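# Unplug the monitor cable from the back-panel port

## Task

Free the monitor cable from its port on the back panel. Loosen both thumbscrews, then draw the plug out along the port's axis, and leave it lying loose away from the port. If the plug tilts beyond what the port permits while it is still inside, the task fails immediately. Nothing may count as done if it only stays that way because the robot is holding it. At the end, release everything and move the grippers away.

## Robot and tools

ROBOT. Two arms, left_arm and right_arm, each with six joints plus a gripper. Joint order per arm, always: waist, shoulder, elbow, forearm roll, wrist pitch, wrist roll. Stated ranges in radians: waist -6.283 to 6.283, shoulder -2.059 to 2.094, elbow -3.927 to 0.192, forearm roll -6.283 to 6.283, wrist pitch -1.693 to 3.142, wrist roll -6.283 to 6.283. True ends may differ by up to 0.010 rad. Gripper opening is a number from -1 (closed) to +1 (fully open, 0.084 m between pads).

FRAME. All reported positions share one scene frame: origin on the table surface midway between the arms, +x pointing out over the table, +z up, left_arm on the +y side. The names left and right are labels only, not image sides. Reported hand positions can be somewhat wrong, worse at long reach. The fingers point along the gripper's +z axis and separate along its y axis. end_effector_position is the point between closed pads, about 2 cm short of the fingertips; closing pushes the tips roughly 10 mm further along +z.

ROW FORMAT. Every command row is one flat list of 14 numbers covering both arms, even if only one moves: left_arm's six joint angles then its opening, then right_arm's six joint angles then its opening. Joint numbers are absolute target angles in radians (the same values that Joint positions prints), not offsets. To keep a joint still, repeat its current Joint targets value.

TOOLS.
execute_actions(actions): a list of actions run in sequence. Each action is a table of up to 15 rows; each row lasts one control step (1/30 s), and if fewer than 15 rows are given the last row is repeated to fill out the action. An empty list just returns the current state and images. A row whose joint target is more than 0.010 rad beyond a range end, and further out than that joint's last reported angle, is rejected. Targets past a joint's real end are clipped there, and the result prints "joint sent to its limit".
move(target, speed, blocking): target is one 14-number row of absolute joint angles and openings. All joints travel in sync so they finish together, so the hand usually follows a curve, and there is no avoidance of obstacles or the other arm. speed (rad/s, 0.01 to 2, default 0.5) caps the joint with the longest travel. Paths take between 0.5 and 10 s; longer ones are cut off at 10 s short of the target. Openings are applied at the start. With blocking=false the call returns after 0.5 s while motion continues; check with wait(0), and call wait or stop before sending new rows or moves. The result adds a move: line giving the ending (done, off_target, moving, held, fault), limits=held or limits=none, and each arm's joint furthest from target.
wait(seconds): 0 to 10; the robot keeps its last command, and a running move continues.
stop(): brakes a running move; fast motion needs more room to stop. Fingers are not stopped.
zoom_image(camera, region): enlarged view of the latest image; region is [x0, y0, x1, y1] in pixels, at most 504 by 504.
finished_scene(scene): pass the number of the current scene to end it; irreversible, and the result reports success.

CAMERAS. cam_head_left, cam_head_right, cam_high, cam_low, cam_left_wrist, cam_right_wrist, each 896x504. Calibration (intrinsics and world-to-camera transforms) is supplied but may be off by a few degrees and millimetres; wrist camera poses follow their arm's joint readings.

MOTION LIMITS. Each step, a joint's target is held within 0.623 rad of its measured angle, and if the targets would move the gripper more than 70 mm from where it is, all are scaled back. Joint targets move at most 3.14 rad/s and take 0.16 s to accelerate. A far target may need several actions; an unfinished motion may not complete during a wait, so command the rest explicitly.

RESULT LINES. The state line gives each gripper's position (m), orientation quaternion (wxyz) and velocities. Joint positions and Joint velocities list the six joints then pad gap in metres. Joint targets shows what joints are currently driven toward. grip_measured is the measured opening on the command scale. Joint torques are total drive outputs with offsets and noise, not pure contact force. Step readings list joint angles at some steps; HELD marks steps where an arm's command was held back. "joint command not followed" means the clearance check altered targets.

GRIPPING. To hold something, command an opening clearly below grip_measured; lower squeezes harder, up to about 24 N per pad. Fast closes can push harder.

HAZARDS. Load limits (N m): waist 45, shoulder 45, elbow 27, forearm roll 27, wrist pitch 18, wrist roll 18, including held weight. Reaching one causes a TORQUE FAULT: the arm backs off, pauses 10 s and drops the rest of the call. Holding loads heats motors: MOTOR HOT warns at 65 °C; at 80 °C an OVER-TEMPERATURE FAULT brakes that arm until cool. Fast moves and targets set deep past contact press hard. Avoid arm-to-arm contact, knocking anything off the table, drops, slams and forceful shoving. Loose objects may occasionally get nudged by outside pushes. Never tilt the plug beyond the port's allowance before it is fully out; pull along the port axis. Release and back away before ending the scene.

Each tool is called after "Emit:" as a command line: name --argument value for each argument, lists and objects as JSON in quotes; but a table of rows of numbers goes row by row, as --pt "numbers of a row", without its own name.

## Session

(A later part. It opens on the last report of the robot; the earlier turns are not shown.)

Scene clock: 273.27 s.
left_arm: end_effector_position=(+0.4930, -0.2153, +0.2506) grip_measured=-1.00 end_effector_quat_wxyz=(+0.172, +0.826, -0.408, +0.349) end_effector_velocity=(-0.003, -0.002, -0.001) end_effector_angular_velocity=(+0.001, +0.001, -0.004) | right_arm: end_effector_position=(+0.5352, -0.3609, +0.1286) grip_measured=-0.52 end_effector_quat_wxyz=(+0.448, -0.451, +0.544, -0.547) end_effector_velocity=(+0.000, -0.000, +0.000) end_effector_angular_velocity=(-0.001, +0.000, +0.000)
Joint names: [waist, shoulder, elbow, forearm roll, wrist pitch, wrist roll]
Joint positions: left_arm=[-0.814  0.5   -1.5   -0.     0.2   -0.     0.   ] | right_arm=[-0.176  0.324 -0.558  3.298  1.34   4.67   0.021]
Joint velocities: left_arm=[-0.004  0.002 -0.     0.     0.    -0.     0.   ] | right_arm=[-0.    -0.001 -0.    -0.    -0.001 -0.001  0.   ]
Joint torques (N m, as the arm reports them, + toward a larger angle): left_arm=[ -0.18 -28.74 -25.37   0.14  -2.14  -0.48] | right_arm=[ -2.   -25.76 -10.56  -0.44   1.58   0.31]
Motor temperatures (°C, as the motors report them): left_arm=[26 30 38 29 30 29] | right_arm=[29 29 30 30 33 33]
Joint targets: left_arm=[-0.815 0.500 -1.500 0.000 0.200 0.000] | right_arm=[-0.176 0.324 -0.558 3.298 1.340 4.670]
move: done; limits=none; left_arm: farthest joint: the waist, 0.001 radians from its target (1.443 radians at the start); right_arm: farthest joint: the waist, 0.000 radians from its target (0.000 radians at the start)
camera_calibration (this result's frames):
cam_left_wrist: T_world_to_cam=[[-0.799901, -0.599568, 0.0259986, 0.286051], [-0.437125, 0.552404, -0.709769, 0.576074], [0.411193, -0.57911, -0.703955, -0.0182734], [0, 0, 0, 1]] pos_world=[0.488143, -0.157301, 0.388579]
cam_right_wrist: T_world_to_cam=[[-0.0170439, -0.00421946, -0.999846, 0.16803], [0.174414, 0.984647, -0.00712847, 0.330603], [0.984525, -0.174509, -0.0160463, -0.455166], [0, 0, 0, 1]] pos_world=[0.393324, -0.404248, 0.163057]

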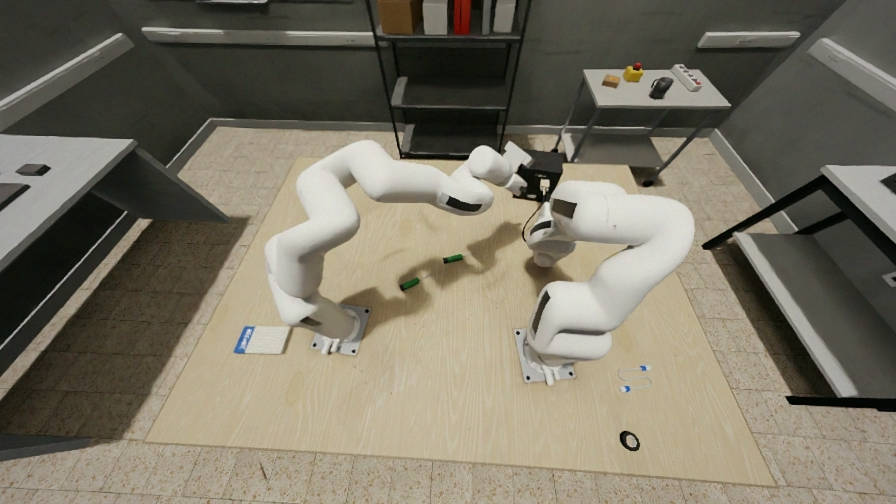

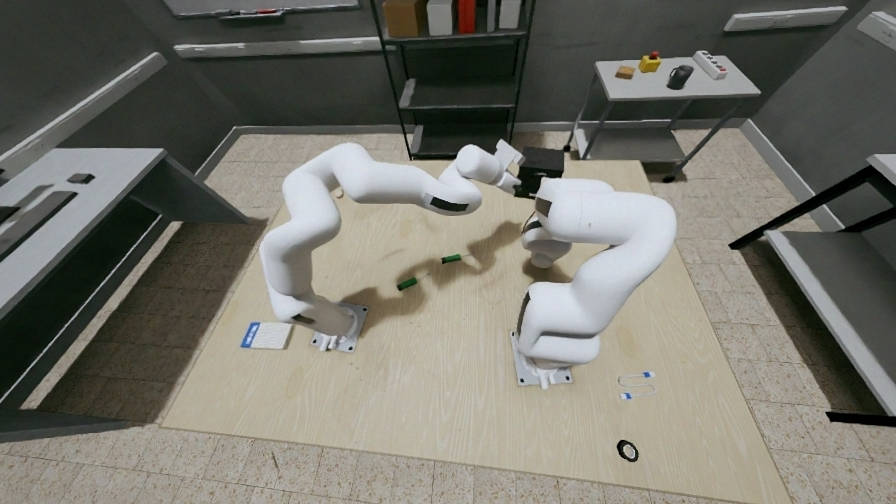

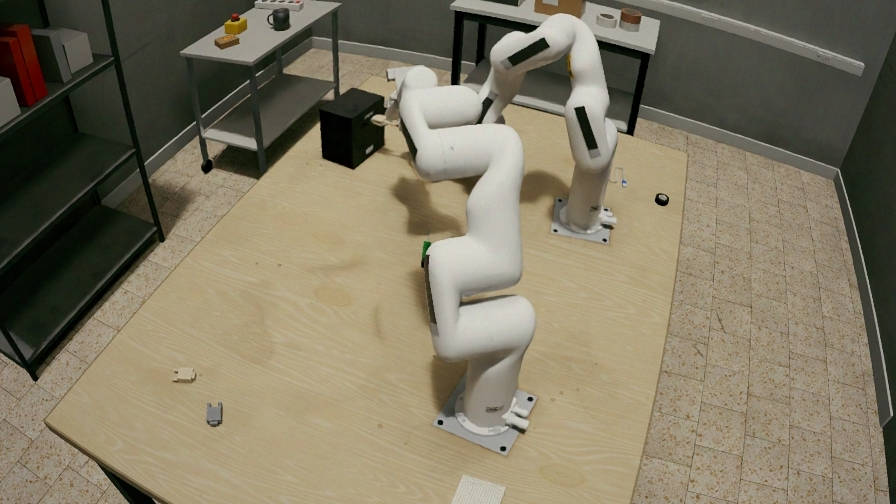

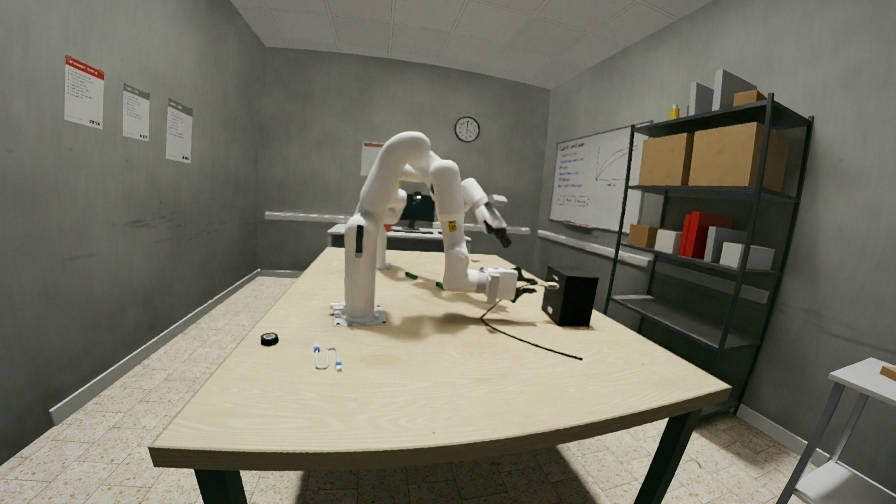

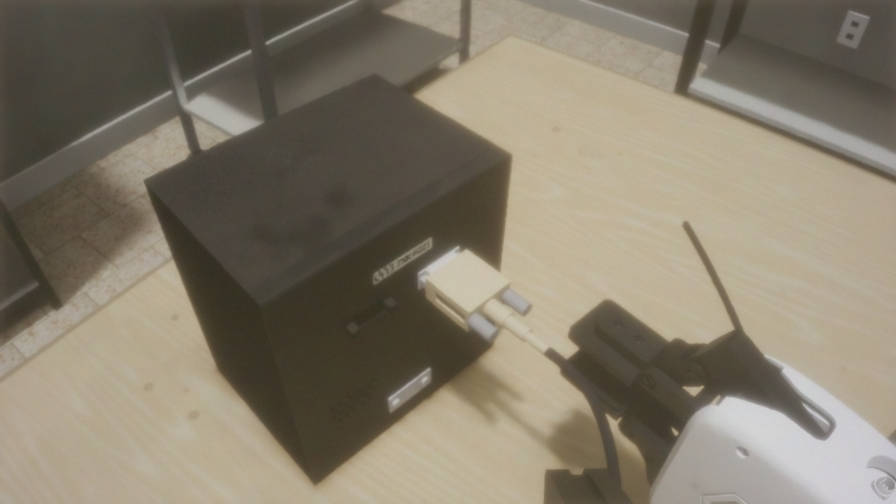

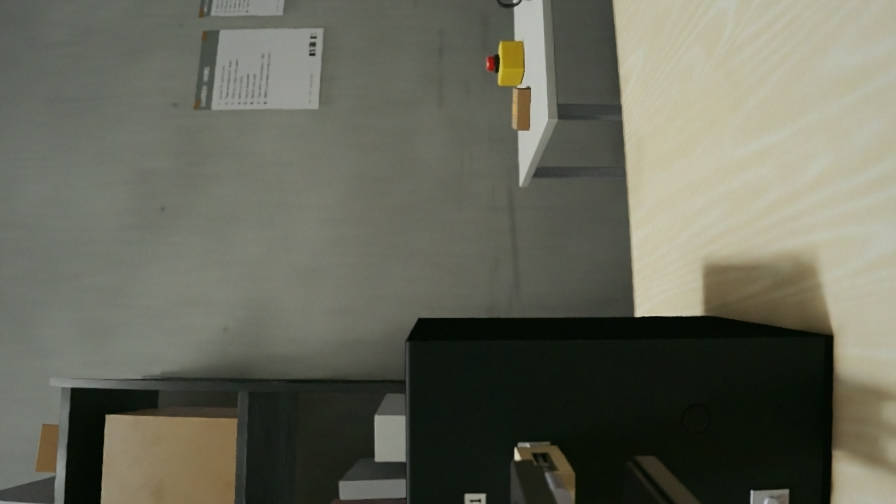

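Emit:
execute_actions --actions '[[[-0.815,0.5,-1.5,0,0.2,0,-1,-0.193,0.393,-0.691,3.284,1.278,4.67,-0.5]],[[-0.815,0.5,-1.5,0,0.2,0,-1,-0.193,0.393,-0.691,3.284,1.278,4.67,-0.72]],[[-0.815,0.5,-1.5,0,0.2,0,-1,-0.19,0.407,-0.694,3.287,1.29,5.17,-0.72]],[[-0.815,0.5,-1.5,0,0.2,0,-1,-0.19,0.407,-0.694,3.287,1.29,5.17,-1]],[[-0.815,0.5,-1.5,0,0.2,0,-1,-0.193,0.393,-0.691,3.284,1.278,4.67,-1]],[[-0.815,0.5,-1.5,0,0.2,0,-1,-0.19,0.379,-0.688,3.287,1.267,4.17,-1]], [[-0.815,0.5,-1.5,0,0.2,0,-1,-0.19,0.379,-0.688,3.287,1.267,4.17,-0.72]],[[-0.815,0.5,-1.5,0,0.2,0,-1,-0.193,0.393,-0.691,3.284,1.278,4.67,-0.72]],[[-0.815,0.5,-1.5,0,0.2,0,-1,-0.19,0.407,-0.694,3.287,1.29,5.17,-0.72]],[[-0.815,0.5,-1.5,0,0.2,0,-1,-0.19,0.407,-0.694,3.287,1.29,5.17,-1]],[[-0.815,0.5,-1.5,0,0.2,0,-1,-0.193,0.393,-0.691,3.284,1.278,4.67,-1]],[[-0.815,0.5,-1.5,0,0.2,0,-1,-0.19,0.379,-0.688,3.287,1.267,4.17,-1]], [[-0.815,0.5,-1.5,0,0.2,0,-1,-0.19,0.379,-0.688,3.287,1.267,4.17,-0.72]],[[-0.815,0.5,-1.5,0,0.2,0,-1,-0.193,0.393,-0.691,3.284,1.278,4.67,-0.72]],[[-0.815,0.5,-1.5,0,0.2,0,-1,-0.19,0.407,-0.694,3.287,1.29,5.17,-0.72]],[[-0.815,0.5,-1.5,0,0.2,0,-1,-0.19,0.407,-0.694,3.287,1.29,5.17,-1]],[[-0.815,0.5,-1.5,0,0.2,0,-1,-0.193,0.393,-0.691,3.284,1.278,4.67,-1]],[[-0.815,0.5,-1.5,0,0.2,0,-1,-0.19,0.379,-0.688,3.287,1.267,4.17,-1]], [[-0.815,0.5,-1.5,0,0.2,0,-1,-0.19,0.379,-0.688,3.287,1.267,4.17,-0.72]],[[-0.815,0.5,-1.5,0,0.2,0,-1,-0.193,0.393,-0.691,3.284,1.278,4.67,-0.72]],[[-0.815,0.5,-1.5,0,0.2,0,-1,-0.19,0.407,-0.694,3.287,1.29,5.17,-0.72]],[[-0.815,0.5,-1.5,0,0.2,0,-1,-0.19,0.407,-0.694,3.287,1.29,5.17,-1]],[[-0.815,0.5,-1.5,0,0.2,0,-1,-0.193,0.393,-0.691,3.284,1.278,4.67,-1]],[[-0.815,0.5,-1.5,0,0.2,0,-1,-0.19,0.379,-0.688,3.287,1.267,4.17,-1]], [[-0.815,0.5,-1.5,0,0.2,0,-1,-0.19,0.379,-0.688,3.287,1.267,4.17,-0.72]],[[-0.815,0.5,-1.5,0,0.2,0,-1,-0.193,0.393,-0.691,3.284,1.278,4.67,-0.72]],[[-0.815,0.5,-1.5,0,0.2,0,-1,-0.19,0.407,-0.694,3.287,1.29,5.17,-0.72]],[[-0.815,0.5,-1.5,0,0.2,0,-1,-0.19,0.407,-0.694,3.287,1.29,5.17,-1]],[[-0.815,0.5,-1.5,0,0.2,0,-1,-0.193,0.393,-0.691,3.284,1.278,4.67,-1]],[[-0.815,0.5,-1.5,0,0.2,0,-1,-0.19,0.379,-0.688,3.287,1.267,4.17,-1]], [[-0.815,0.5,-1.5,0,0.2,0,-1,-0.19,0.379,-0.688,3.287,1.267,4.17,-0.72]],[[-0.815,0.5,-1.5,0,0.2,0,-1,-0.193,0.393,-0.691,3.284,1.278,4.67,-0.72]],[[-0.815,0.5,-1.5,0,0.2,0,-1,-0.19,0.407,-0.694,3.287,1.29,5.17,-0.72]],[[-0.815,0.5,-1.5,0,0.2,0,-1,-0.19,0.407,-0.694,3.287,1.29,5.17,-1]],[[-0.815,0.5,-1.5,0,0.2,0,-1,-0.193,0.393,-0.691,3.284,1.278,4.67,-1]],[[-0.815,0.5,-1.5,0,0.2,0,-1,-0.19,0.379,-0.688,3.287,1.267,4.17,-1]], [[-0.815,0.5,-1.5,0,0.2,0,-1,-0.19,0.379,-0.688,3.287,1.267,4.17,-0.72]],[[-0.815,0.5,-1.5,0,0.2,0,-1,-0.193,0.393,-0.691,3.284,1.278,4.67,-0.72]],[[-0.815,0.5,-1.5,0,0.2,0,-1,-0.19,0.407,-0.694,3.287,1.29,5.17,-0.72]],[[-0.815,0.5,-1.5,0,0.2,0,-1,-0.19,0.407,-0.694,3.287,1.29,5.17,-1]],[[-0.815,0.5,-1.5,0,0.2,0,-1,-0.193,0.393,-0.691,3.284,1.278,4.67,-1]],[[-0.815,0.5,-1.5,0,0.2,0,-1,-0.19,0.379,-0.688,3.287,1.267,4.17,-1]], [[-0.815,0.5,-1.5,0,0.2,0,-1,-0.19,0.379,-0.688,3.287,1.267,4.17,-0.72]],[[-0.815,0.5,-1.5,0,0.2,0,-1,-0.193,0.393,-0.691,3.284,1.278,4.67,-0.72]],[[-0.815,0.5,-1.5,0,0.2,0,-1,-0.19,0.407,-0.694,3.287,1.29,5.17,-0.72]],[[-0.815,0.5,-1.5,0,0.2,0,-1,-0.19,0.407,-0.694,3.287,1.29,5.17,-1]],[[-0.815,0.5,-1.5,0,0.2,0,-1,-0.193,0.393,-0.691,3.284,1.278,4.67,-1]],[[-0.815,0.5,-1.5,0,0.2,0,-1,-0.19,0.379,-0.688,3.287,1.267,4.17,-1]], [[-0.815,0.5,-1.5,0,0.2,0,-1,-0.19,0.379,-0.688,3.287,1.267,4.17,-0.72]],[[-0.815,0.5,-1.5,0,0.2,0,-1,-0.193,0.393,-0.691,3.284,1.278,4.67,-0.72]],[[-0.815,0.5,-1.5,0,0.2,0,-1,-0.19,0.407,-0.694,3.287,1.29,5.17,-0.72]]]'

Emit:
zoom_image --camera "cam_left_wrist" --region '[400,230,620,370]'

Scene clock: 357.13 s.
left_arm: end_effector_position=(+0.4926, -0.2155, +0.2505) grip_measured=-1.00 end_effector_quat_wxyz=(+0.172, +0.826, -0.408, +0.349) end_effector_velocity=(+0.000, -0.000, +0.001) end_effector_angular_velocity=(-0.001, -0.001, -0.000) | right_arm: end_effector_position=(+0.5718, -0.3671, +0.1250) grip_measured=-0.74 end_effector_quat_wxyz=(+0.568, -0.305, +0.637, -0.422) end_effector_velocity=(+0.000, -0.000, -0.001) end_effector_angular_velocity=(+0.147, -0.029, -0.000)
Joint names: [waist, shoulder, elbow, forearm roll, wrist pitch, wrist roll]
Joint positions: left_arm=[-0.815  0.5   -1.5   -0.     0.2    0.     0.   ] | right_arm=[-0.19   0.407 -0.693  3.287  1.289  5.157  0.011]
Joint velocities: left_arm=[-0.     0.    -0.001  0.    -0.    -0.     0.   ] | right_arm=[ 0.     0.003 -0.001  0.001  0.002  0.149  0.   ]
Joint torques (N m, as the arm reports them, + toward a larger angle): left_arm=[  0.16 -28.38 -24.94   0.39  -2.07  -0.36] | right_arm=[ -1.25 -29.96 -12.26  -0.53   2.08   0.25]
Motor temperatures (°C, as the motors report them): left_arm=[26 31 39 29 31 29] | right_arm=[29 30 30 30 33 33]
Joint targets: left_arm=[-0.815 0.500 -1.500 0.000 0.200 0.000] | right_arm=[-0.190 0.407 -0.694 3.287 1.290 5.170]
Step readings (joint positions; steps 1 to 15: 1st action; 16 to 30: 2nd action; 31 to 45: 3rd action; 46 to 60: 4th action; 61 to 75: 5th action; 76 to 90: 6th action; 91 to 105: 7th action; 106 to 120: 8th action; 121 to 135: 9th action; 136 to 150: 10th action; 151 to 165: 11th action; 166 to 180: 12th action; 181 to 195: 13th action):
0: left_arm=[-0.815 0.500 -1.500 -0.000 0.200 -0.000] | right_arm=[-0.176 0.324 -0.558 3.298 1.340 4.670]
1: left_arm=[-0.815 0.500 -1.500 -0.000 0.200 0.000] | right_arm=[-0.176 0.324 -0.558 3.298 1.340 4.670]
2: left_arm=[-0.815 0.500 -1.500 0.000 0.200 0.000] | right_arm=[-0.177 0.327 -0.564 3.297 1.336 4.670]
4: left_arm=[-0.815 0.500 -1.500 0.000 0.200 -0.000] | right_arm=[-0.182 0.350 -0.606 3.293 1.315 4.670]
8: left_arm=[-0.815 0.500 -1.500 -0.000 0.200 -0.000] | right_arm=[-0.191 0.385 -0.678 3.286 1.287 4.670]
15: left_arm=[-0.815 0.500 -1.500 0.000 0.200 -0.000] | right_arm=[-0.193 0.392 -0.689 3.284 1.278 4.670]
16: left_arm=[-0.815 0.500 -1.500 0.000 0.200 -0.000] | right_arm=[-0.193 0.392 -0.690 3.284 1.278 4.670]
17: left_arm=[-0.815 0.500 -1.500 0.000 0.200 0.000] | right_arm=[-0.193 0.393 -0.690 3.284 1.278 4.670]
19: left_arm=[-0.815 0.500 -1.500 0.000 0.200 0.000] | right_arm=[-0.193 0.393 -0.690 3.284 1.278 4.670]
23: left_arm=[-0.815 0.500 -1.500 0.000 0.200 -0.000] | right_arm=[-0.193 0.393 -0.691 3.284 1.278 4.670]
30: left_arm=[-0.815 0.500 -1.500 0.000 0.200 -0.000] | right_arm=[-0.193 0.393 -0.691 3.284 1.278 4.670]
31: left_arm=[-0.815 0.500 -1.500 0.000 0.200 0.000] | right_arm=[-0.193 0.393 -0.691 3.284 1.278 4.671]
32: left_arm=[-0.815 0.500 -1.500 -0.000 0.200 0.000] | right_arm=[-0.193 0.393 -0.691 3.284 1.278 4.677]
34: left_arm=[-0.815 0.500 -1.500 -0.000 0.200 0.000] | right_arm=[-0.193 0.394 -0.691 3.284 1.279 4.728]
38: left_arm=[-0.815 0.500 -1.500 -0.000 0.200 0.000] | right_arm=[-0.191 0.402 -0.693 3.286 1.285 4.981]
45: left_arm=[-0.815 0.500 -1.500 0.000 0.200 0.000] | right_arm=[-0.190 0.407 -0.693 3.287 1.289 5.157]
46: left_arm=[-0.815 0.500 -1.500 -0.000 0.200 -0.000] | right_arm=[-0.190 0.407 -0.693 3.287 1.289 5.161]
47: left_arm=[-0.815 0.500 -1.500 0.000 0.200 -0.000] | right_arm=[-0.190 0.407 -0.694 3.287 1.289 5.164]
49: left_arm=[-0.815 0.500 -1.500 -0.000 0.200 0.000] | right_arm=[-0.190 0.408 -0.694 3.287 1.289 5.167]
53: left_arm=[-0.815 0.500 -1.500 -0.000 0.200 0.000] | right_arm=[-0.190 0.407 -0.694 3.287 1.289 5.169]
60: left_arm=[-0.815 0.500 -1.500 0.000 0.200 0.000] | right_arm=[-0.190 0.407 -0.694 3.287 1.290 5.170]
61: left_arm=[-0.815 0.500 -1.500 -0.000 0.200 0.000] | right_arm=[-0.190 0.407 -0.694 3.287 1.290 5.169]
62: left_arm=[-0.815 0.500 -1.500 -0.000 0.200 -0.000] | right_arm=[-0.190 0.407 -0.694 3.287 1.290 5.163]
64: left_arm=[-0.815 0.500 -1.500 0.000 0.200 -0.000] | right_arm=[-0.190 0.406 -0.693 3.287 1.289 5.112]
68: left_arm=[-0.815 0.500 -1.500 -0.000 0.200 0.000] | right_arm=[-0.192 0.398 -0.692 3.285 1.283 4.859]
75: left_arm=[-0.815 0.500 -1.500 0.000 0.200 0.000] | right_arm=[-0.193 0.393 -0.691 3.284 1.279 4.683]
76: left_arm=[-0.815 0.500 -1.500 -0.000 0.200 0.000] | right_arm=[-0.193 0.393 -0.691 3.284 1.279 4.678]
77: left_arm=[-0.815 0.500 -1.500 0.000 0.200 0.000] | right_arm=[-0.193 0.393 -0.691 3.284 1.278 4.669]
79: left_arm=[-0.815 0.500 -1.500 0.000 0.200 0.000] | right_arm=[-0.193 0.391 -0.690 3.284 1.277 4.615]
83: left_arm=[-0.815 0.500 -1.500 0.000 0.200 0.000] | right_arm=[-0.191 0.384 -0.689 3.286 1.271 4.360]
90: left_arm=[-0.815 0.500 -1.500 0.000 0.200 -0.000] | right_arm=[-0.190 0.379 -0.688 3.287 1.268 4.183]
91: left_arm=[-0.815 0.500 -1.500 -0.000 0.200 0.000] | right_arm=[-0.190 0.379 -0.688 3.287 1.268 4.179]
92: left_arm=[-0.815 0.500 -1.500 -0.000 0.200 -0.000] | right_arm=[-0.190 0.379 -0.689 3.287 1.268 4.176]
94: left_arm=[-0.815 0.500 -1.500 0.000 0.200 0.000] | right_arm=[-0.189 0.379 -0.691 3.286 1.267 4.173]
98: left_arm=[-0.815 0.500 -1.500 -0.000 0.200 -0.000] | right_arm=[-0.189 0.379 -0.690 3.287 1.267 4.171]
105: left_arm=[-0.815 0.500 -1.500 -0.000 0.200 -0.000] | right_arm=[-0.190 0.379 -0.688 3.287 1.267 4.170]
106: left_arm=[-0.815 0.500 -1.500 0.000 0.200 0.000] | right_arm=[-0.190 0.379 -0.688 3.287 1.267 4.171]
107: left_arm=[-0.815 0.500 -1.500 -0.000 0.200 -0.000] | right_arm=[-0.190 0.379 -0.688 3.287 1.267 4.177]
109: left_arm=[-0.815 0.500 -1.500 0.000 0.200 -0.000] | right_arm=[-0.190 0.380 -0.688 3.287 1.268 4.228]
113: left_arm=[-0.815 0.500 -1.500 0.000 0.200 -0.000] | right_arm=[-0.192 0.388 -0.690 3.285 1.274 4.481]
120: left_arm=[-0.815 0.500 -1.500 -0.000 0.200 0.000] | right_arm=[-0.193 0.393 -0.691 3.284 1.278 4.657]
121: left_arm=[-0.815 0.500 -1.500 0.000 0.200 0.000] | right_arm=[-0.193 0.393 -0.691 3.284 1.278 4.662]
122: left_arm=[-0.815 0.500 -1.500 -0.000 0.200 -0.000] | right_arm=[-0.193 0.393 -0.691 3.284 1.278 4.671]
124: left_arm=[-0.815 0.500 -1.500 -0.000 0.200 0.000] | right_arm=[-0.193 0.394 -0.691 3.284 1.279 4.725]
128: left_arm=[-0.815 0.500 -1.500 -0.000 0.200 0.000] | right_arm=[-0.191 0.402 -0.693 3.286 1.285 4.980]
135: left_arm=[-0.815 0.500 -1.500 0.000 0.200 0.000] | right_arm=[-0.190 0.407 -0.693 3.287 1.289 5.157]
136: left_arm=[-0.815 0.500 -1.500 0.000 0.200 0.000] | right_arm=[-0.190 0.407 -0.693 3.287 1.289 5.161]
137: left_arm=[-0.815 0.500 -1.500 -0.000 0.200 0.000] | right_arm=[-0.190 0.407 -0.694 3.287 1.289 5.163]
139: left_arm=[-0.815 0.500 -1.500 -0.000 0.200 0.000] | right_arm=[-0.190 0.408 -0.694 3.287 1.289 5.167]
143: left_arm=[-0.815 0.500 -1.500 0.000 0.200 0.000] | right_arm=[-0.190 0.407 -0.694 3.287 1.289 5.169]
150: left_arm=[-0.815 0.500 -1.500 -0.000 0.200 -0.000] | right_arm=[-0.190 0.407 -0.694 3.287 1.290 5.170]
151: left_arm=[-0.815 0.500 -1.500 0.000 0.200 -0.000] | right_arm=[-0.190 0.407 -0.694 3.287 1.290 5.169]
152: left_arm=[-0.815 0.500 -1.500 0.000 0.200 -0.000] | right_arm=[-0.190 0.407 -0.694 3.287 1.290 5.163]
154: left_arm=[-0.815 0.500 -1.500 0.000 0.200 -0.000] | right_arm=[-0.190 0.406 -0.693 3.287 1.289 5.112]
158: left_arm=[-0.815 0.500 -1.500 -0.000 0.200 -0.000] | right_arm=[-0.192 0.398 -0.692 3.285 1.283 4.859]
165: left_arm=[-0.815 0.500 -1.500 -0.000 0.200 0.000] | right_arm=[-0.193 0.393 -0.691 3.284 1.279 4.683]
166: left_arm=[-0.815 0.500 -1.500 0.000 0.200 0.000] | right_arm=[-0.193 0.393 -0.691 3.284 1.279 4.678]
167: left_arm=[-0.815 0.500 -1.500 -0.000 0.200 -0.000] | right_arm=[-0.193 0.393 -0.691 3.284 1.278 4.669]
169: left_arm=[-0.815 0.500 -1.500 -0.000 0.200 0.000] | right_arm=[-0.193 0.391 -0.690 3.284 1.277 4.615]
173: left_arm=[-0.815 0.500 -1.500 0.000 0.200 0.000] | right_arm=[-0.191 0.384 -0.689 3.286 1.271 4.360]
180: left_arm=[-0.815 0.500 -1.500 -0.000 0.200 -0.000] | right_arm=[-0.190 0.379 -0.688 3.287 1.268 4.183]
181: left_arm=[-0.815 0.500 -1.500 0.000 0.200 -0.000] | right_arm=[-0.190 0.379 -0.688 3.287 1.268 4.179]
182: left_arm=[-0.815 0.500 -1.500 0.000 0.200 0.000] | right_arm=[-0.190 0.379 -0.689 3.287 1.268 4.176]
184: left_arm=[-0.815 0.500 -1.500 -0.000 0.200 0.000] | right_arm=[-0.189 0.379 -0.690 3.286 1.267 4.173]
Lines left out of this list: 192.
camera_calibration (this result's frames):
cam_left_wrist: T_world_to_cam=[[-0.800281, -0.599062, 0.0259752, 0.285892], [-0.436843, 0.552805, -0.70963, 0.57588], [0.410753, -0.57925, -0.704096, -0.0181447], [0, 0, 0, 1]] pos_world=[0.487816, -0.157593, 0.38846]
cam_right_wrist: T_world_to_cam=[[0.074966, 0.459483, -0.885017, 0.268222], [0.153017, 0.871703, 0.465532, 0.242022], [0.985376, -0.170322, -0.0049608, -0.492692], [0, 0, 0, 1]] pos_world=[0.428346, -0.418131, 0.122268]

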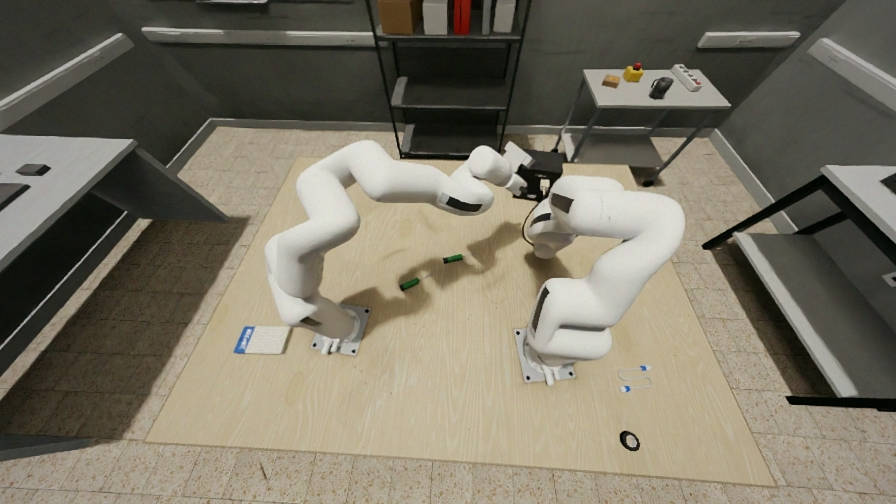

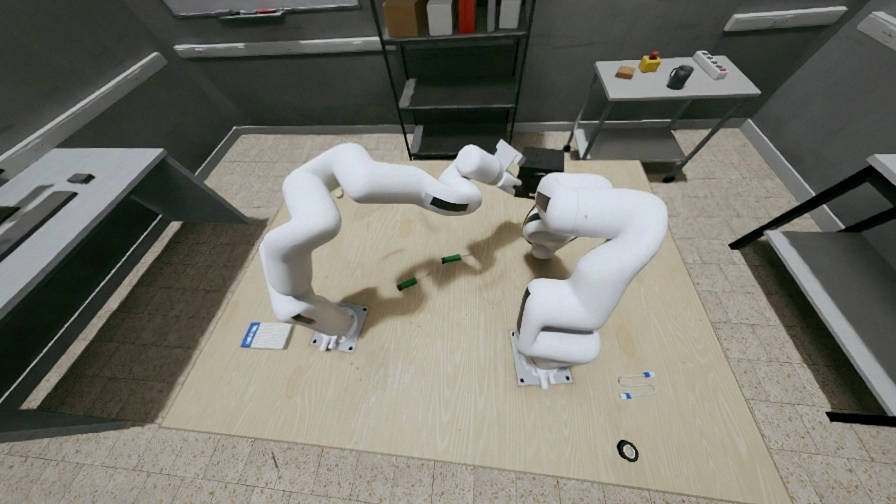

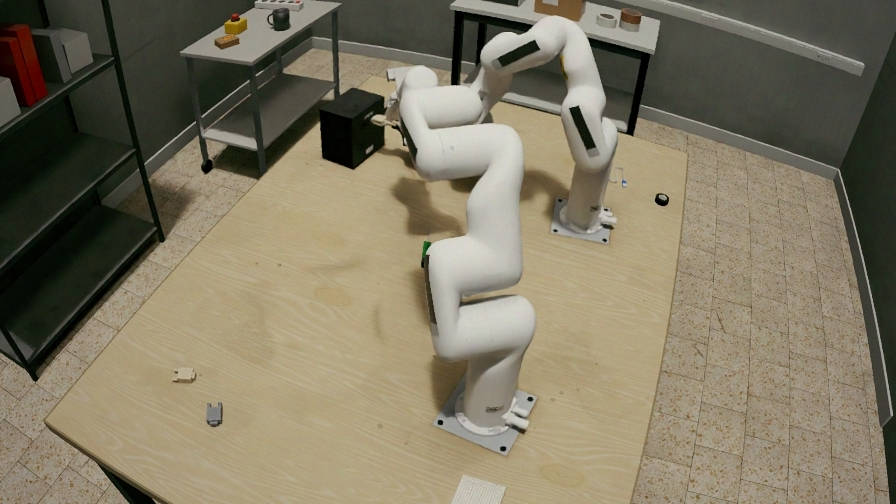

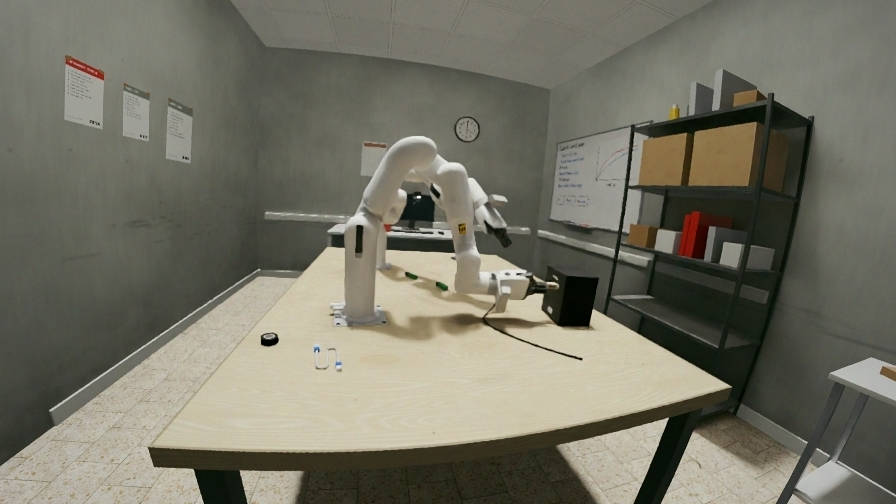

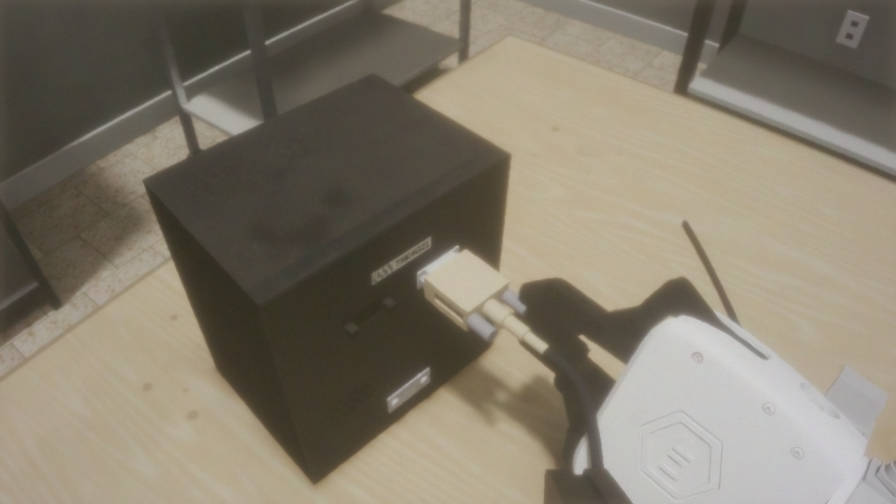

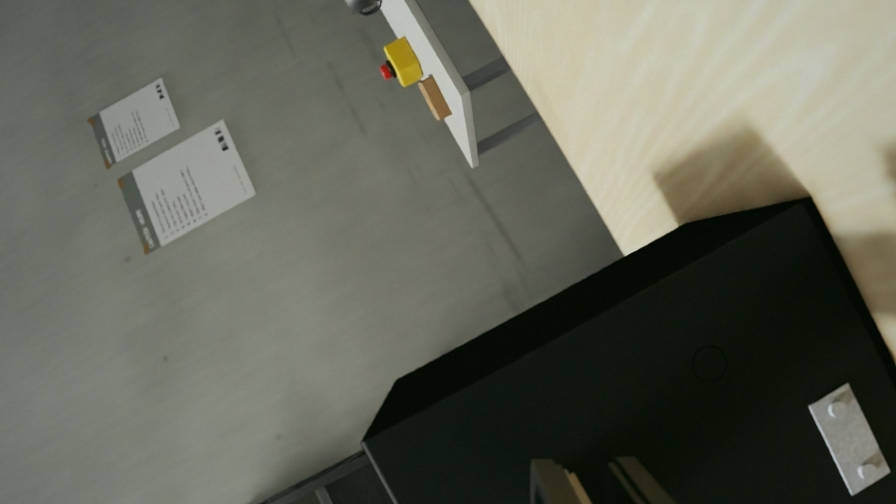

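Region (400, 230, 620, 370) of cam_left_wrist's 896x504 image, scaled by 2.291, with more detail than that image has; it fills the top 321 rows of this view, and the rest is white.

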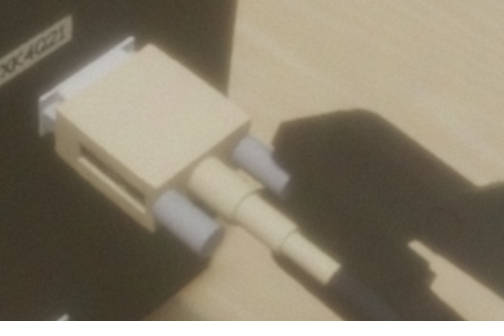

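Emit:
execute_actions --actions '[[[-0.815,0.5,-1.5,0,0.2,0,-1,-0.19,0.407,-0.694,3.287,1.29,5.17,-1]],[[-0.815,0.5,-1.5,0,0.2,0,-1,-0.193,0.393,-0.691,3.284,1.278,4.67,-1]],[[-0.815,0.5,-1.5,0,0.2,0,-1,-0.19,0.379,-0.688,3.287,1.267,4.17,-1]], [[-0.815,0.5,-1.5,0,0.2,0,-1,-0.19,0.379,-0.688,3.287,1.267,4.17,-0.72]],[[-0.815,0.5,-1.5,0,0.2,0,-1,-0.193,0.393,-0.691,3.284,1.278,4.67,-0.72]],[[-0.815,0.5,-1.5,0,0.2,0,-1,-0.19,0.407,-0.694,3.287,1.29,5.17,-0.72]],[[-0.815,0.5,-1.5,0,0.2,0,-1,-0.19,0.407,-0.694,3.287,1.29,5.17,-1]],[[-0.815,0.5,-1.5,0,0.2,0,-1,-0.193,0.393,-0.691,3.284,1.278,4.67,-1]],[[-0.815,0.5,-1.5,0,0.2,0,-1,-0.19,0.379,-0.688,3.287,1.267,4.17,-1]], [[-0.815,0.5,-1.5,0,0.2,0,-1,-0.19,0.379,-0.688,3.287,1.267,4.17,-0.72]],[[-0.815,0.5,-1.5,0,0.2,0,-1,-0.193,0.393,-0.691,3.284,1.278,4.67,-0.72]],[[-0.815,0.5,-1.5,0,0.2,0,-1,-0.19,0.407,-0.694,3.287,1.29,5.17,-0.72]],[[-0.815,0.5,-1.5,0,0.2,0,-1,-0.19,0.407,-0.694,3.287,1.29,5.17,-1]],[[-0.815,0.5,-1.5,0,0.2,0,-1,-0.193,0.393,-0.691,3.284,1.278,4.67,-1]],[[-0.815,0.5,-1.5,0,0.2,0,-1,-0.19,0.379,-0.688,3.287,1.267,4.17,-1]], [[-0.815,0.5,-1.5,0,0.2,0,-1,-0.19,0.379,-0.688,3.287,1.267,4.17,-0.72]],[[-0.815,0.5,-1.5,0,0.2,0,-1,-0.193,0.393,-0.691,3.284,1.278,4.67,-0.72]],[[-0.815,0.5,-1.5,0,0.2,0,-1,-0.19,0.407,-0.694,3.287,1.29,5.17,-0.72]],[[-0.815,0.5,-1.5,0,0.2,0,-1,-0.19,0.407,-0.694,3.287,1.29,5.17,-1]],[[-0.815,0.5,-1.5,0,0.2,0,-1,-0.193,0.393,-0.691,3.284,1.278,4.67,-1]],[[-0.815,0.5,-1.5,0,0.2,0,-1,-0.19,0.379,-0.688,3.287,1.267,4.17,-1]], [[-0.815,0.5,-1.5,0,0.2,0,-1,-0.19,0.379,-0.688,3.287,1.267,4.17,-0.72]],[[-0.815,0.5,-1.5,0,0.2,0,-1,-0.193,0.393,-0.691,3.284,1.278,4.67,-0.72]],[[-0.815,0.5,-1.5,0,0.2,0,-1,-0.19,0.407,-0.694,3.287,1.29,5.17,-0.72]],[[-0.815,0.5,-1.5,0,0.2,0,-1,-0.19,0.407,-0.694,3.287,1.29,5.17,-1]],[[-0.815,0.5,-1.5,0,0.2,0,-1,-0.193,0.393,-0.691,3.284,1.278,4.67,-1]],[[-0.815,0.5,-1.5,0,0.2,0,-1,-0.19,0.379,-0.688,3.287,1.267,4.17,-1]], [[-0.815,0.5,-1.5,0,0.2,0,-1,-0.19,0.379,-0.688,3.287,1.267,4.17,-0.72]],[[-0.815,0.5,-1.5,0,0.2,0,-1,-0.193,0.393,-0.691,3.284,1.278,4.67,-0.72]],[[-0.815,0.5,-1.5,0,0.2,0,-1,-0.19,0.407,-0.694,3.287,1.29,5.17,-0.72]],[[-0.815,0.5,-1.5,0,0.2,0,-1,-0.19,0.407,-0.694,3.287,1.29,5.17,-1]],[[-0.815,0.5,-1.5,0,0.2,0,-1,-0.193,0.393,-0.691,3.284,1.278,4.67,-1]],[[-0.815,0.5,-1.5,0,0.2,0,-1,-0.19,0.379,-0.688,3.287,1.267,4.17,-1]], [[-0.815,0.5,-1.5,0,0.2,0,-1,-0.19,0.379,-0.688,3.287,1.267,4.17,-0.72]],[[-0.815,0.5,-1.5,0,0.2,0,-1,-0.193,0.393,-0.691,3.284,1.278,4.67,-0.72]],[[-0.815,0.5,-1.5,0,0.2,0,-1,-0.19,0.407,-0.694,3.287,1.29,5.17,-0.72]],[[-0.815,0.5,-1.5,0,0.2,0,-1,-0.19,0.407,-0.694,3.287,1.29,5.17,-1]],[[-0.815,0.5,-1.5,0,0.2,0,-1,-0.193,0.393,-0.691,3.284,1.278,4.67,-1]],[[-0.815,0.5,-1.5,0,0.2,0,-1,-0.19,0.379,-0.688,3.287,1.267,4.17,-1]], [[-0.815,0.5,-1.5,0,0.2,0,-1,-0.19,0.379,-0.688,3.287,1.267,4.17,-0.72]],[[-0.815,0.5,-1.5,0,0.2,0,-1,-0.193,0.393,-0.691,3.284,1.278,4.67,-0.72]],[[-0.815,0.5,-1.5,0,0.2,0,-1,-0.19,0.407,-0.694,3.287,1.29,5.17,-0.72]],[[-0.815,0.5,-1.5,0,0.2,0,-1,-0.19,0.407,-0.694,3.287,1.29,5.17,-1]],[[-0.815,0.5,-1.5,0,0.2,0,-1,-0.193,0.393,-0.691,3.284,1.278,4.67,-1]],[[-0.815,0.5,-1.5,0,0.2,0,-1,-0.19,0.379,-0.688,3.287,1.267,4.17,-1]], [[-0.815,0.5,-1.5,0,0.2,0,-1,-0.19,0.379,-0.688,3.287,1.267,4.17,-0.72]],[[-0.815,0.5,-1.5,0,0.2,0,-1,-0.193,0.393,-0.691,3.284,1.278,4.67,-0.72]],[[-0.815,0.5,-1.5,0,0.2,0,-1,-0.19,0.407,-0.694,3.287,1.29,5.17,-0.72]],[[-0.815,0.5,-1.5,0,0.2,0,-1,-0.19,0.407,-0.694,3.287,1.29,5.17,-1]],[[-0.815,0.5,-1.5,0,0.2,0,-1,-0.193,0.393,-0.691,3.284,1.278,4.67,-1]],[[-0.815,0.5,-1.5,0,0.2,0,-1,-0.19,0.379,-0.688,3.287,1.267,4.17,-1]], [[-0.815,0.5,-1.5,0,0.2,0,-1,-0.19,0.379,-0.688,3.287,1.267,4.17,-0.72]],[[-0.815,0.5,-1.5,0,0.2,0,-1,-0.193,0.393,-0.691,3.284,1.278,4.67,-0.72]],[[-0.815,0.5,-1.5,0,0.2,0,-1,-0.19,0.407,-0.694,3.287,1.29,5.17,-0.72]]]'

Emit:
zoom_image --camera "cam_left_wrist" --region '[400,230,620,370]'

Scene clock: 447.90 s.
left_arm: end_effector_position=(+0.4926, -0.2155, +0.2505) grip_measured=-1.00 end_effector_quat_wxyz=(+0.172, +0.826, -0.408, +0.349) end_effector_velocity=(-0.000, -0.000, +0.001) end_effector_angular_velocity=(-0.002, -0.001, -0.001) | right_arm: end_effector_position=(+0.5718, -0.3671, +0.1250) grip_measured=-0.74 end_effector_quat_wxyz=(+0.568, -0.305, +0.637, -0.422) end_effector_velocity=(+0.000, +0.001, -0.000) end_effector_angular_velocity=(+0.145, -0.028, +0.001)
Joint names: [waist, shoulder, elbow, forearm roll, wrist pitch, wrist roll]
Joint positions: left_arm=[-0.815  0.5   -1.5   -0.     0.2   -0.     0.   ] | right_arm=[-0.19   0.407 -0.693  3.287  1.289  5.157  0.011]
Joint velocities: left_arm=[-0.001 -0.001 -0.001 -0.    -0.     0.     0.   ] | right_arm=[ 0.001  0.002 -0.001  0.001  0.001  0.148  0.   ]
Joint torques (N m, as the arm reports them, + toward a larger angle): left_arm=[  0.87 -28.17 -24.97  -0.05  -2.37  -0.56] | right_arm=[ -1.38 -29.58 -12.63  -0.45   2.02   0.26]
Motor temperatures (°C, as the motors report them): left_arm=[26 31 40 29 31 29] | right_arm=[29 30 31 30 33 33]
Joint targets: left_arm=[-0.815 0.500 -1.500 0.000 0.200 0.000] | right_arm=[-0.190 0.407 -0.694 3.287 1.290 5.170]
Step readings (joint positions; steps 1 to 15: 1st action; 16 to 30: 2nd action; 31 to 45: 3rd action; 46 to 60: 4th action; 61 to 75: 5th action; 76 to 90: 6th action; 91 to 105: 7th action; 106 to 120: 8th action; 121 to 135: 9th action; 136 to 150: 10th action; 151 to 165: 11th action; 166 to 180: 12th action; 181 to 195: 13th action):
0: left_arm=[-0.815 0.500 -1.500 -0.000 0.200 0.000] | right_arm=[-0.190 0.407 -0.694 3.287 1.290 5.170]
1: left_arm=[-0.815 0.500 -1.500 0.000 0.200 0.000] | right_arm=[-0.190 0.407 -0.694 3.287 1.290 5.170]
2: left_arm=[-0.815 0.500 -1.500 -0.000 0.200 0.000] | right_arm=[-0.190 0.407 -0.694 3.287 1.290 5.170]
4: left_arm=[-0.815 0.500 -1.500 0.000 0.200 0.000] | right_arm=[-0.190 0.407 -0.694 3.287 1.290 5.170]
8: left_arm=[-0.815 0.500 -1.500 0.000 0.200 0.000] | right_arm=[-0.190 0.407 -0.694 3.287 1.290 5.170]
15: left_arm=[-0.815 0.500 -1.500 -0.000 0.200 0.000] | right_arm=[-0.190 0.407 -0.694 3.287 1.290 5.170]
16: left_arm=[-0.815 0.500 -1.500 0.000 0.200 0.000] | right_arm=[-0.190 0.407 -0.694 3.287 1.290 5.169]
17: left_arm=[-0.815 0.500 -1.500 -0.000 0.200 -0.000] | right_arm=[-0.190 0.407 -0.694 3.287 1.290 5.163]
19: left_arm=[-0.815 0.500 -1.500 0.000 0.200 -0.000] | right_arm=[-0.190 0.405 -0.694 3.287 1.289 5.112]
23: left_arm=[-0.815 0.500 -1.500 0.000 0.200 -0.000] | right_arm=[-0.192 0.398 -0.692 3.285 1.283 4.859]
30: left_arm=[-0.815 0.500 -1.500 0.000 0.200 0.000] | right_arm=[-0.193 0.393 -0.691 3.284 1.279 4.683]
31: left_arm=[-0.815 0.500 -1.500 -0.000 0.200 -0.000] | right_arm=[-0.193 0.393 -0.691 3.284 1.279 4.678]
32: left_arm=[-0.815 0.500 -1.500 0.000 0.200 -0.000] | right_arm=[-0.193 0.393 -0.691 3.284 1.279 4.669]
34: left_arm=[-0.815 0.500 -1.500 0.000 0.200 -0.000] | right_arm=[-0.193 0.391 -0.691 3.284 1.277 4.615]
38: left_arm=[-0.815 0.500 -1.500 0.000 0.200 0.000] | right_arm=[-0.191 0.384 -0.689 3.286 1.272 4.360]
45: left_arm=[-0.815 0.500 -1.500 -0.000 0.200 -0.000] | right_arm=[-0.190 0.379 -0.688 3.287 1.268 4.183]
46: left_arm=[-0.815 0.500 -1.500 -0.000 0.200 0.000] | right_arm=[-0.190 0.379 -0.688 3.287 1.268 4.179]
47: left_arm=[-0.815 0.500 -1.500 -0.000 0.200 0.000] | right_arm=[-0.190 0.379 -0.689 3.287 1.268 4.176]
49: left_arm=[-0.815 0.500 -1.500 -0.000 0.200 -0.000] | right_arm=[-0.189 0.379 -0.690 3.286 1.267 4.173]
53: left_arm=[-0.815 0.500 -1.500 0.000 0.200 0.000] | right_arm=[-0.189 0.379 -0.689 3.287 1.267 4.171]
60: left_arm=[-0.815 0.500 -1.500 -0.000 0.200 -0.000] | right_arm=[-0.190 0.379 -0.688 3.287 1.267 4.170]
61: left_arm=[-0.815 0.500 -1.500 -0.000 0.200 -0.000] | right_arm=[-0.190 0.379 -0.688 3.287 1.267 4.171]
62: left_arm=[-0.815 0.500 -1.500 -0.000 0.200 -0.000] | right_arm=[-0.190 0.379 -0.688 3.287 1.267 4.177]
64: left_arm=[-0.815 0.500 -1.500 -0.000 0.200 0.000] | right_arm=[-0.190 0.380 -0.688 3.287 1.268 4.228]
68: left_arm=[-0.815 0.500 -1.500 -0.000 0.200 -0.000] | right_arm=[-0.192 0.388 -0.690 3.285 1.274 4.481]
75: left_arm=[-0.815 0.500 -1.500 0.000 0.200 -0.000] | right_arm=[-0.193 0.393 -0.691 3.284 1.278 4.657]
76: left_arm=[-0.815 0.500 -1.500 -0.000 0.200 0.000] | right_arm=[-0.193 0.393 -0.691 3.284 1.278 4.662]
77: left_arm=[-0.815 0.500 -1.500 -0.000 0.200 0.000] | right_arm=[-0.193 0.393 -0.691 3.284 1.278 4.671]
79: left_arm=[-0.815 0.500 -1.500 0.000 0.200 -0.000] | right_arm=[-0.193 0.394 -0.691 3.284 1.279 4.725]
83: left_arm=[-0.815 0.500 -1.500 -0.000 0.200 -0.000] | right_arm=[-0.191 0.402 -0.693 3.286 1.285 4.980]
90: left_arm=[-0.815 0.500 -1.500 0.000 0.200 0.000] | right_arm=[-0.190 0.407 -0.693 3.287 1.289 5.157]
91: left_arm=[-0.815 0.500 -1.500 0.000 0.200 -0.000] | right_arm=[-0.190 0.407 -0.693 3.287 1.289 5.161]
92: left_arm=[-0.815 0.500 -1.500 -0.000 0.200 0.000] | right_arm=[-0.190 0.407 -0.694 3.287 1.289 5.163]
94: left_arm=[-0.815 0.500 -1.500 0.000 0.200 -0.000] | right_arm=[-0.190 0.408 -0.694 3.287 1.289 5.167]
98: left_arm=[-0.815 0.500 -1.500 0.000 0.200 0.000] | right_arm=[-0.190 0.407 -0.694 3.287 1.289 5.169]
105: left_arm=[-0.815 0.500 -1.500 -0.000 0.200 -0.000] | right_arm=[-0.190 0.407 -0.694 3.287 1.290 5.170]
106: left_arm=[-0.815 0.500 -1.500 0.000 0.200 -0.000] | right_arm=[-0.190 0.407 -0.694 3.287 1.290 5.169]
107: left_arm=[-0.815 0.500 -1.500 0.000 0.200 -0.000] | right_arm=[-0.190 0.407 -0.694 3.287 1.290 5.163]
109: left_arm=[-0.815 0.500 -1.500 -0.000 0.200 0.000] | right_arm=[-0.190 0.406 -0.693 3.287 1.289 5.112]
113: left_arm=[-0.815 0.500 -1.500 0.000 0.200 0.000] | right_arm=[-0.192 0.398 -0.692 3.285 1.283 4.859]
120: left_arm=[-0.815 0.500 -1.500 -0.000 0.200 0.000] | right_arm=[-0.193 0.393 -0.691 3.284 1.279 4.683]
121: left_arm=[-0.815 0.500 -1.500 0.000 0.200 0.000] | right_arm=[-0.193 0.393 -0.691 3.284 1.279 4.678]
122: left_arm=[-0.815 0.500 -1.500 -0.000 0.200 0.000] | right_arm=[-0.193 0.393 -0.691 3.284 1.278 4.669]
124: left_arm=[-0.815 0.500 -1.500 0.000 0.200 -0.000] | right_arm=[-0.193 0.391 -0.690 3.284 1.277 4.615]
128: left_arm=[-0.815 0.500 -1.500 0.000 0.200 0.000] | right_arm=[-0.191 0.384 -0.689 3.286 1.271 4.360]
135: left_arm=[-0.815 0.500 -1.500 -0.000 0.200 0.000] | right_arm=[-0.190 0.379 -0.688 3.287 1.268 4.183]
136: left_arm=[-0.815 0.500 -1.500 0.000 0.200 0.000] | right_arm=[-0.190 0.379 -0.688 3.287 1.268 4.179]
137: left_arm=[-0.815 0.500 -1.500 0.000 0.200 0.000] | right_arm=[-0.190 0.379 -0.689 3.287 1.268 4.176]
139: left_arm=[-0.815 0.500 -1.500 0.000 0.200 -0.000] | right_arm=[-0.189 0.379 -0.691 3.286 1.267 4.173]
143: left_arm=[-0.815 0.500 -1.500 0.000 0.200 0.000] | right_arm=[-0.189 0.379 -0.690 3.287 1.267 4.171]
150: left_arm=[-0.815 0.500 -1.500 0.000 0.200 0.000] | right_arm=[-0.190 0.379 -0.688 3.287 1.267 4.170]
151: left_arm=[-0.815 0.500 -1.500 -0.000 0.200 -0.000] | right_arm=[-0.190 0.379 -0.688 3.287 1.267 4.171]
152: left_arm=[-0.815 0.500 -1.500 0.000 0.200 0.000] | right_arm=[-0.190 0.379 -0.688 3.287 1.267 4.177]
154: left_arm=[-0.815 0.500 -1.500 -0.000 0.200 -0.000] | right_arm=[-0.190 0.380 -0.688 3.287 1.268 4.228]
158: left_arm=[-0.815 0.500 -1.500 0.000 0.200 0.000] | right_arm=[-0.192 0.388 -0.690 3.285 1.274 4.481]
165: left_arm=[-0.815 0.500 -1.500 0.000 0.200 -0.000] | right_arm=[-0.193 0.393 -0.691 3.284 1.278 4.657]
166: left_arm=[-0.815 0.500 -1.500 -0.000 0.200 0.000] | right_arm=[-0.193 0.393 -0.691 3.284 1.278 4.662]
167: left_arm=[-0.815 0.500 -1.500 -0.000 0.200 0.000] | right_arm=[-0.193 0.393 -0.691 3.284 1.278 4.671]
169: left_arm=[-0.815 0.500 -1.500 0.000 0.200 0.000] | right_arm=[-0.193 0.394 -0.691 3.284 1.279 4.725]
173: left_arm=[-0.815 0.500 -1.500 -0.000 0.200 0.000] | right_arm=[-0.191 0.402 -0.693 3.286 1.285 4.980]
180: left_arm=[-0.815 0.500 -1.500 -0.000 0.200 -0.000] | right_arm=[-0.190 0.407 -0.693 3.287 1.289 5.157]
181: left_arm=[-0.815 0.500 -1.500 -0.000 0.200 -0.000] | right_arm=[-0.190 0.407 -0.693 3.287 1.289 5.161]
182: left_arm=[-0.815 0.500 -1.500 0.000 0.200 0.000] | right_arm=[-0.190 0.407 -0.694 3.287 1.289 5.163]
184: left_arm=[-0.815 0.500 -1.500 -0.000 0.200 0.000] | right_arm=[-0.190 0.408 -0.694 3.287 1.289 5.167]
Lines left out of this list: 207.
camera_calibration (this result's frames):
cam_left_wrist: T_world_to_cam=[[-0.800281, -0.599062, 0.0259752, 0.285892], [-0.436843, 0.552805, -0.70963, 0.57588], [0.410753, -0.57925, -0.704096, -0.0181447], [0, 0, 0, 1]] pos_world=[0.487816, -0.157593, 0.38846]
cam_right_wrist: T_world_to_cam=[[0.0749674, 0.459483, -0.885017, 0.268222], [0.153017, 0.871703, 0.465532, 0.242022], [0.985376, -0.170322, -0.00495922, -0.492692], [0, 0, 0, 1]] pos_world=[0.428346, -0.418131, 0.122268]

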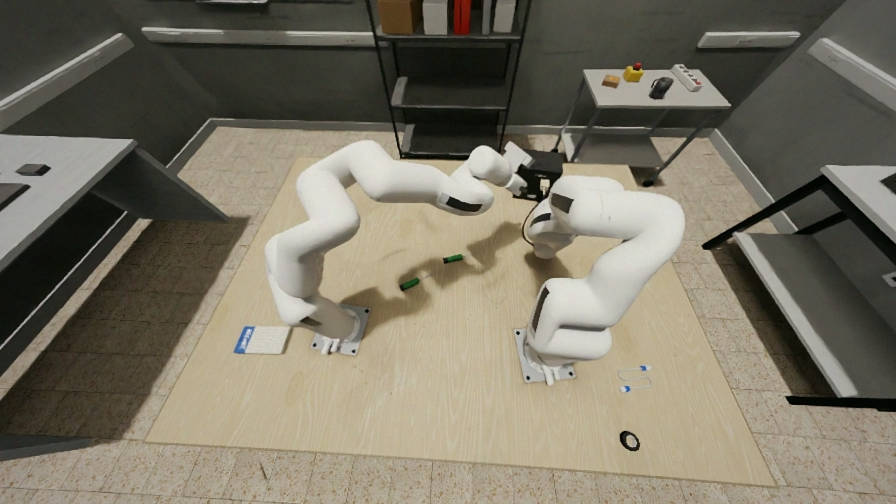

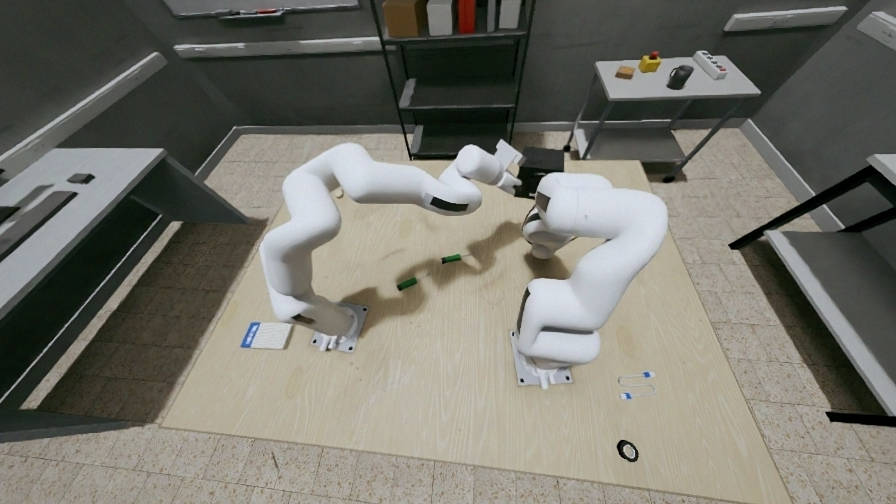

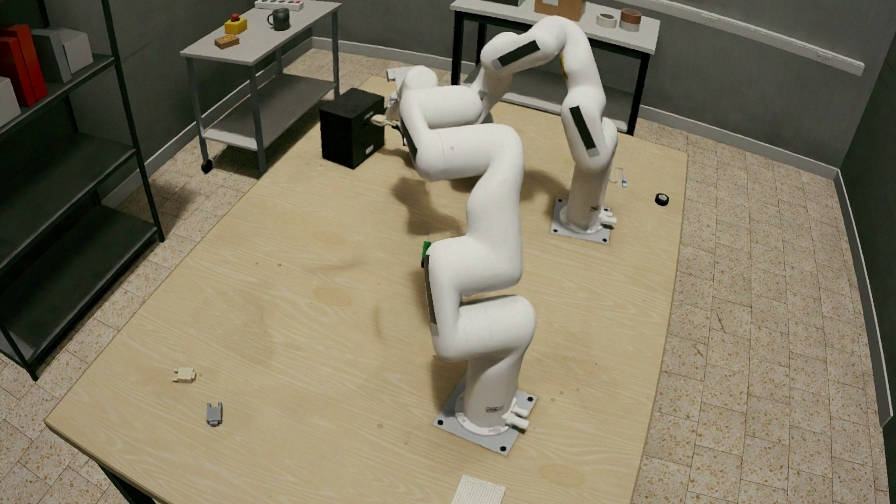

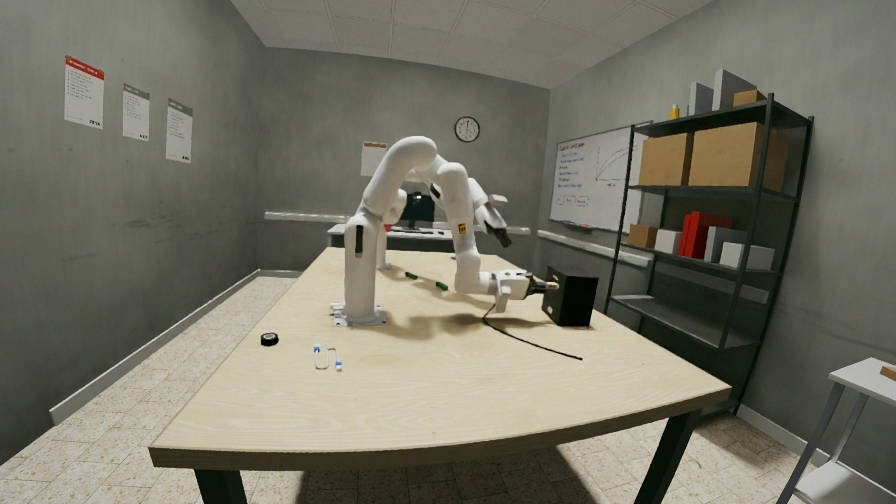

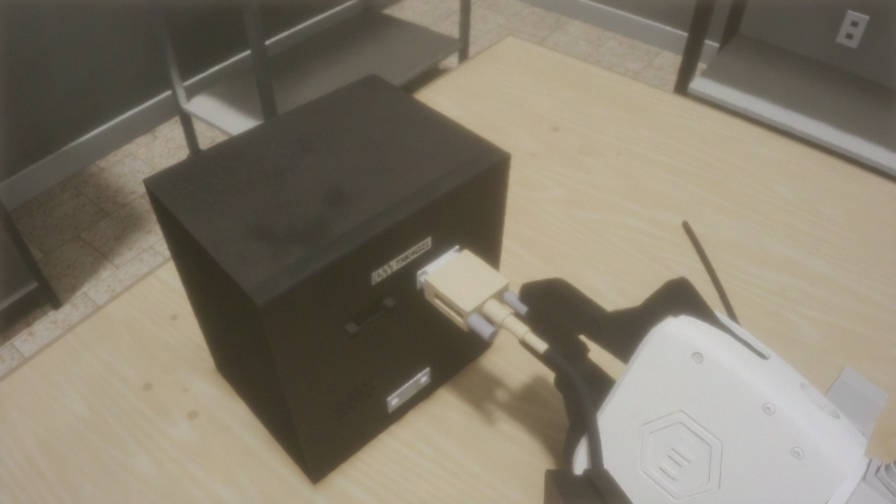

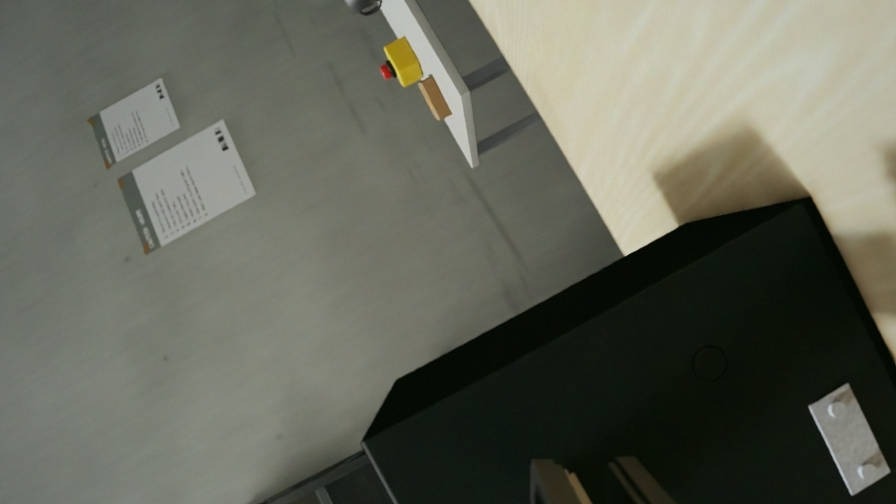

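Region (400, 230, 620, 370) of cam_left_wrist's 896x504 image, scaled by 2.291, with more detail than that image has; it fills the top 321 rows of this view, and the rest is white.

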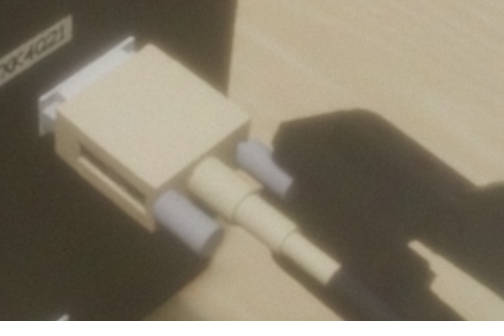

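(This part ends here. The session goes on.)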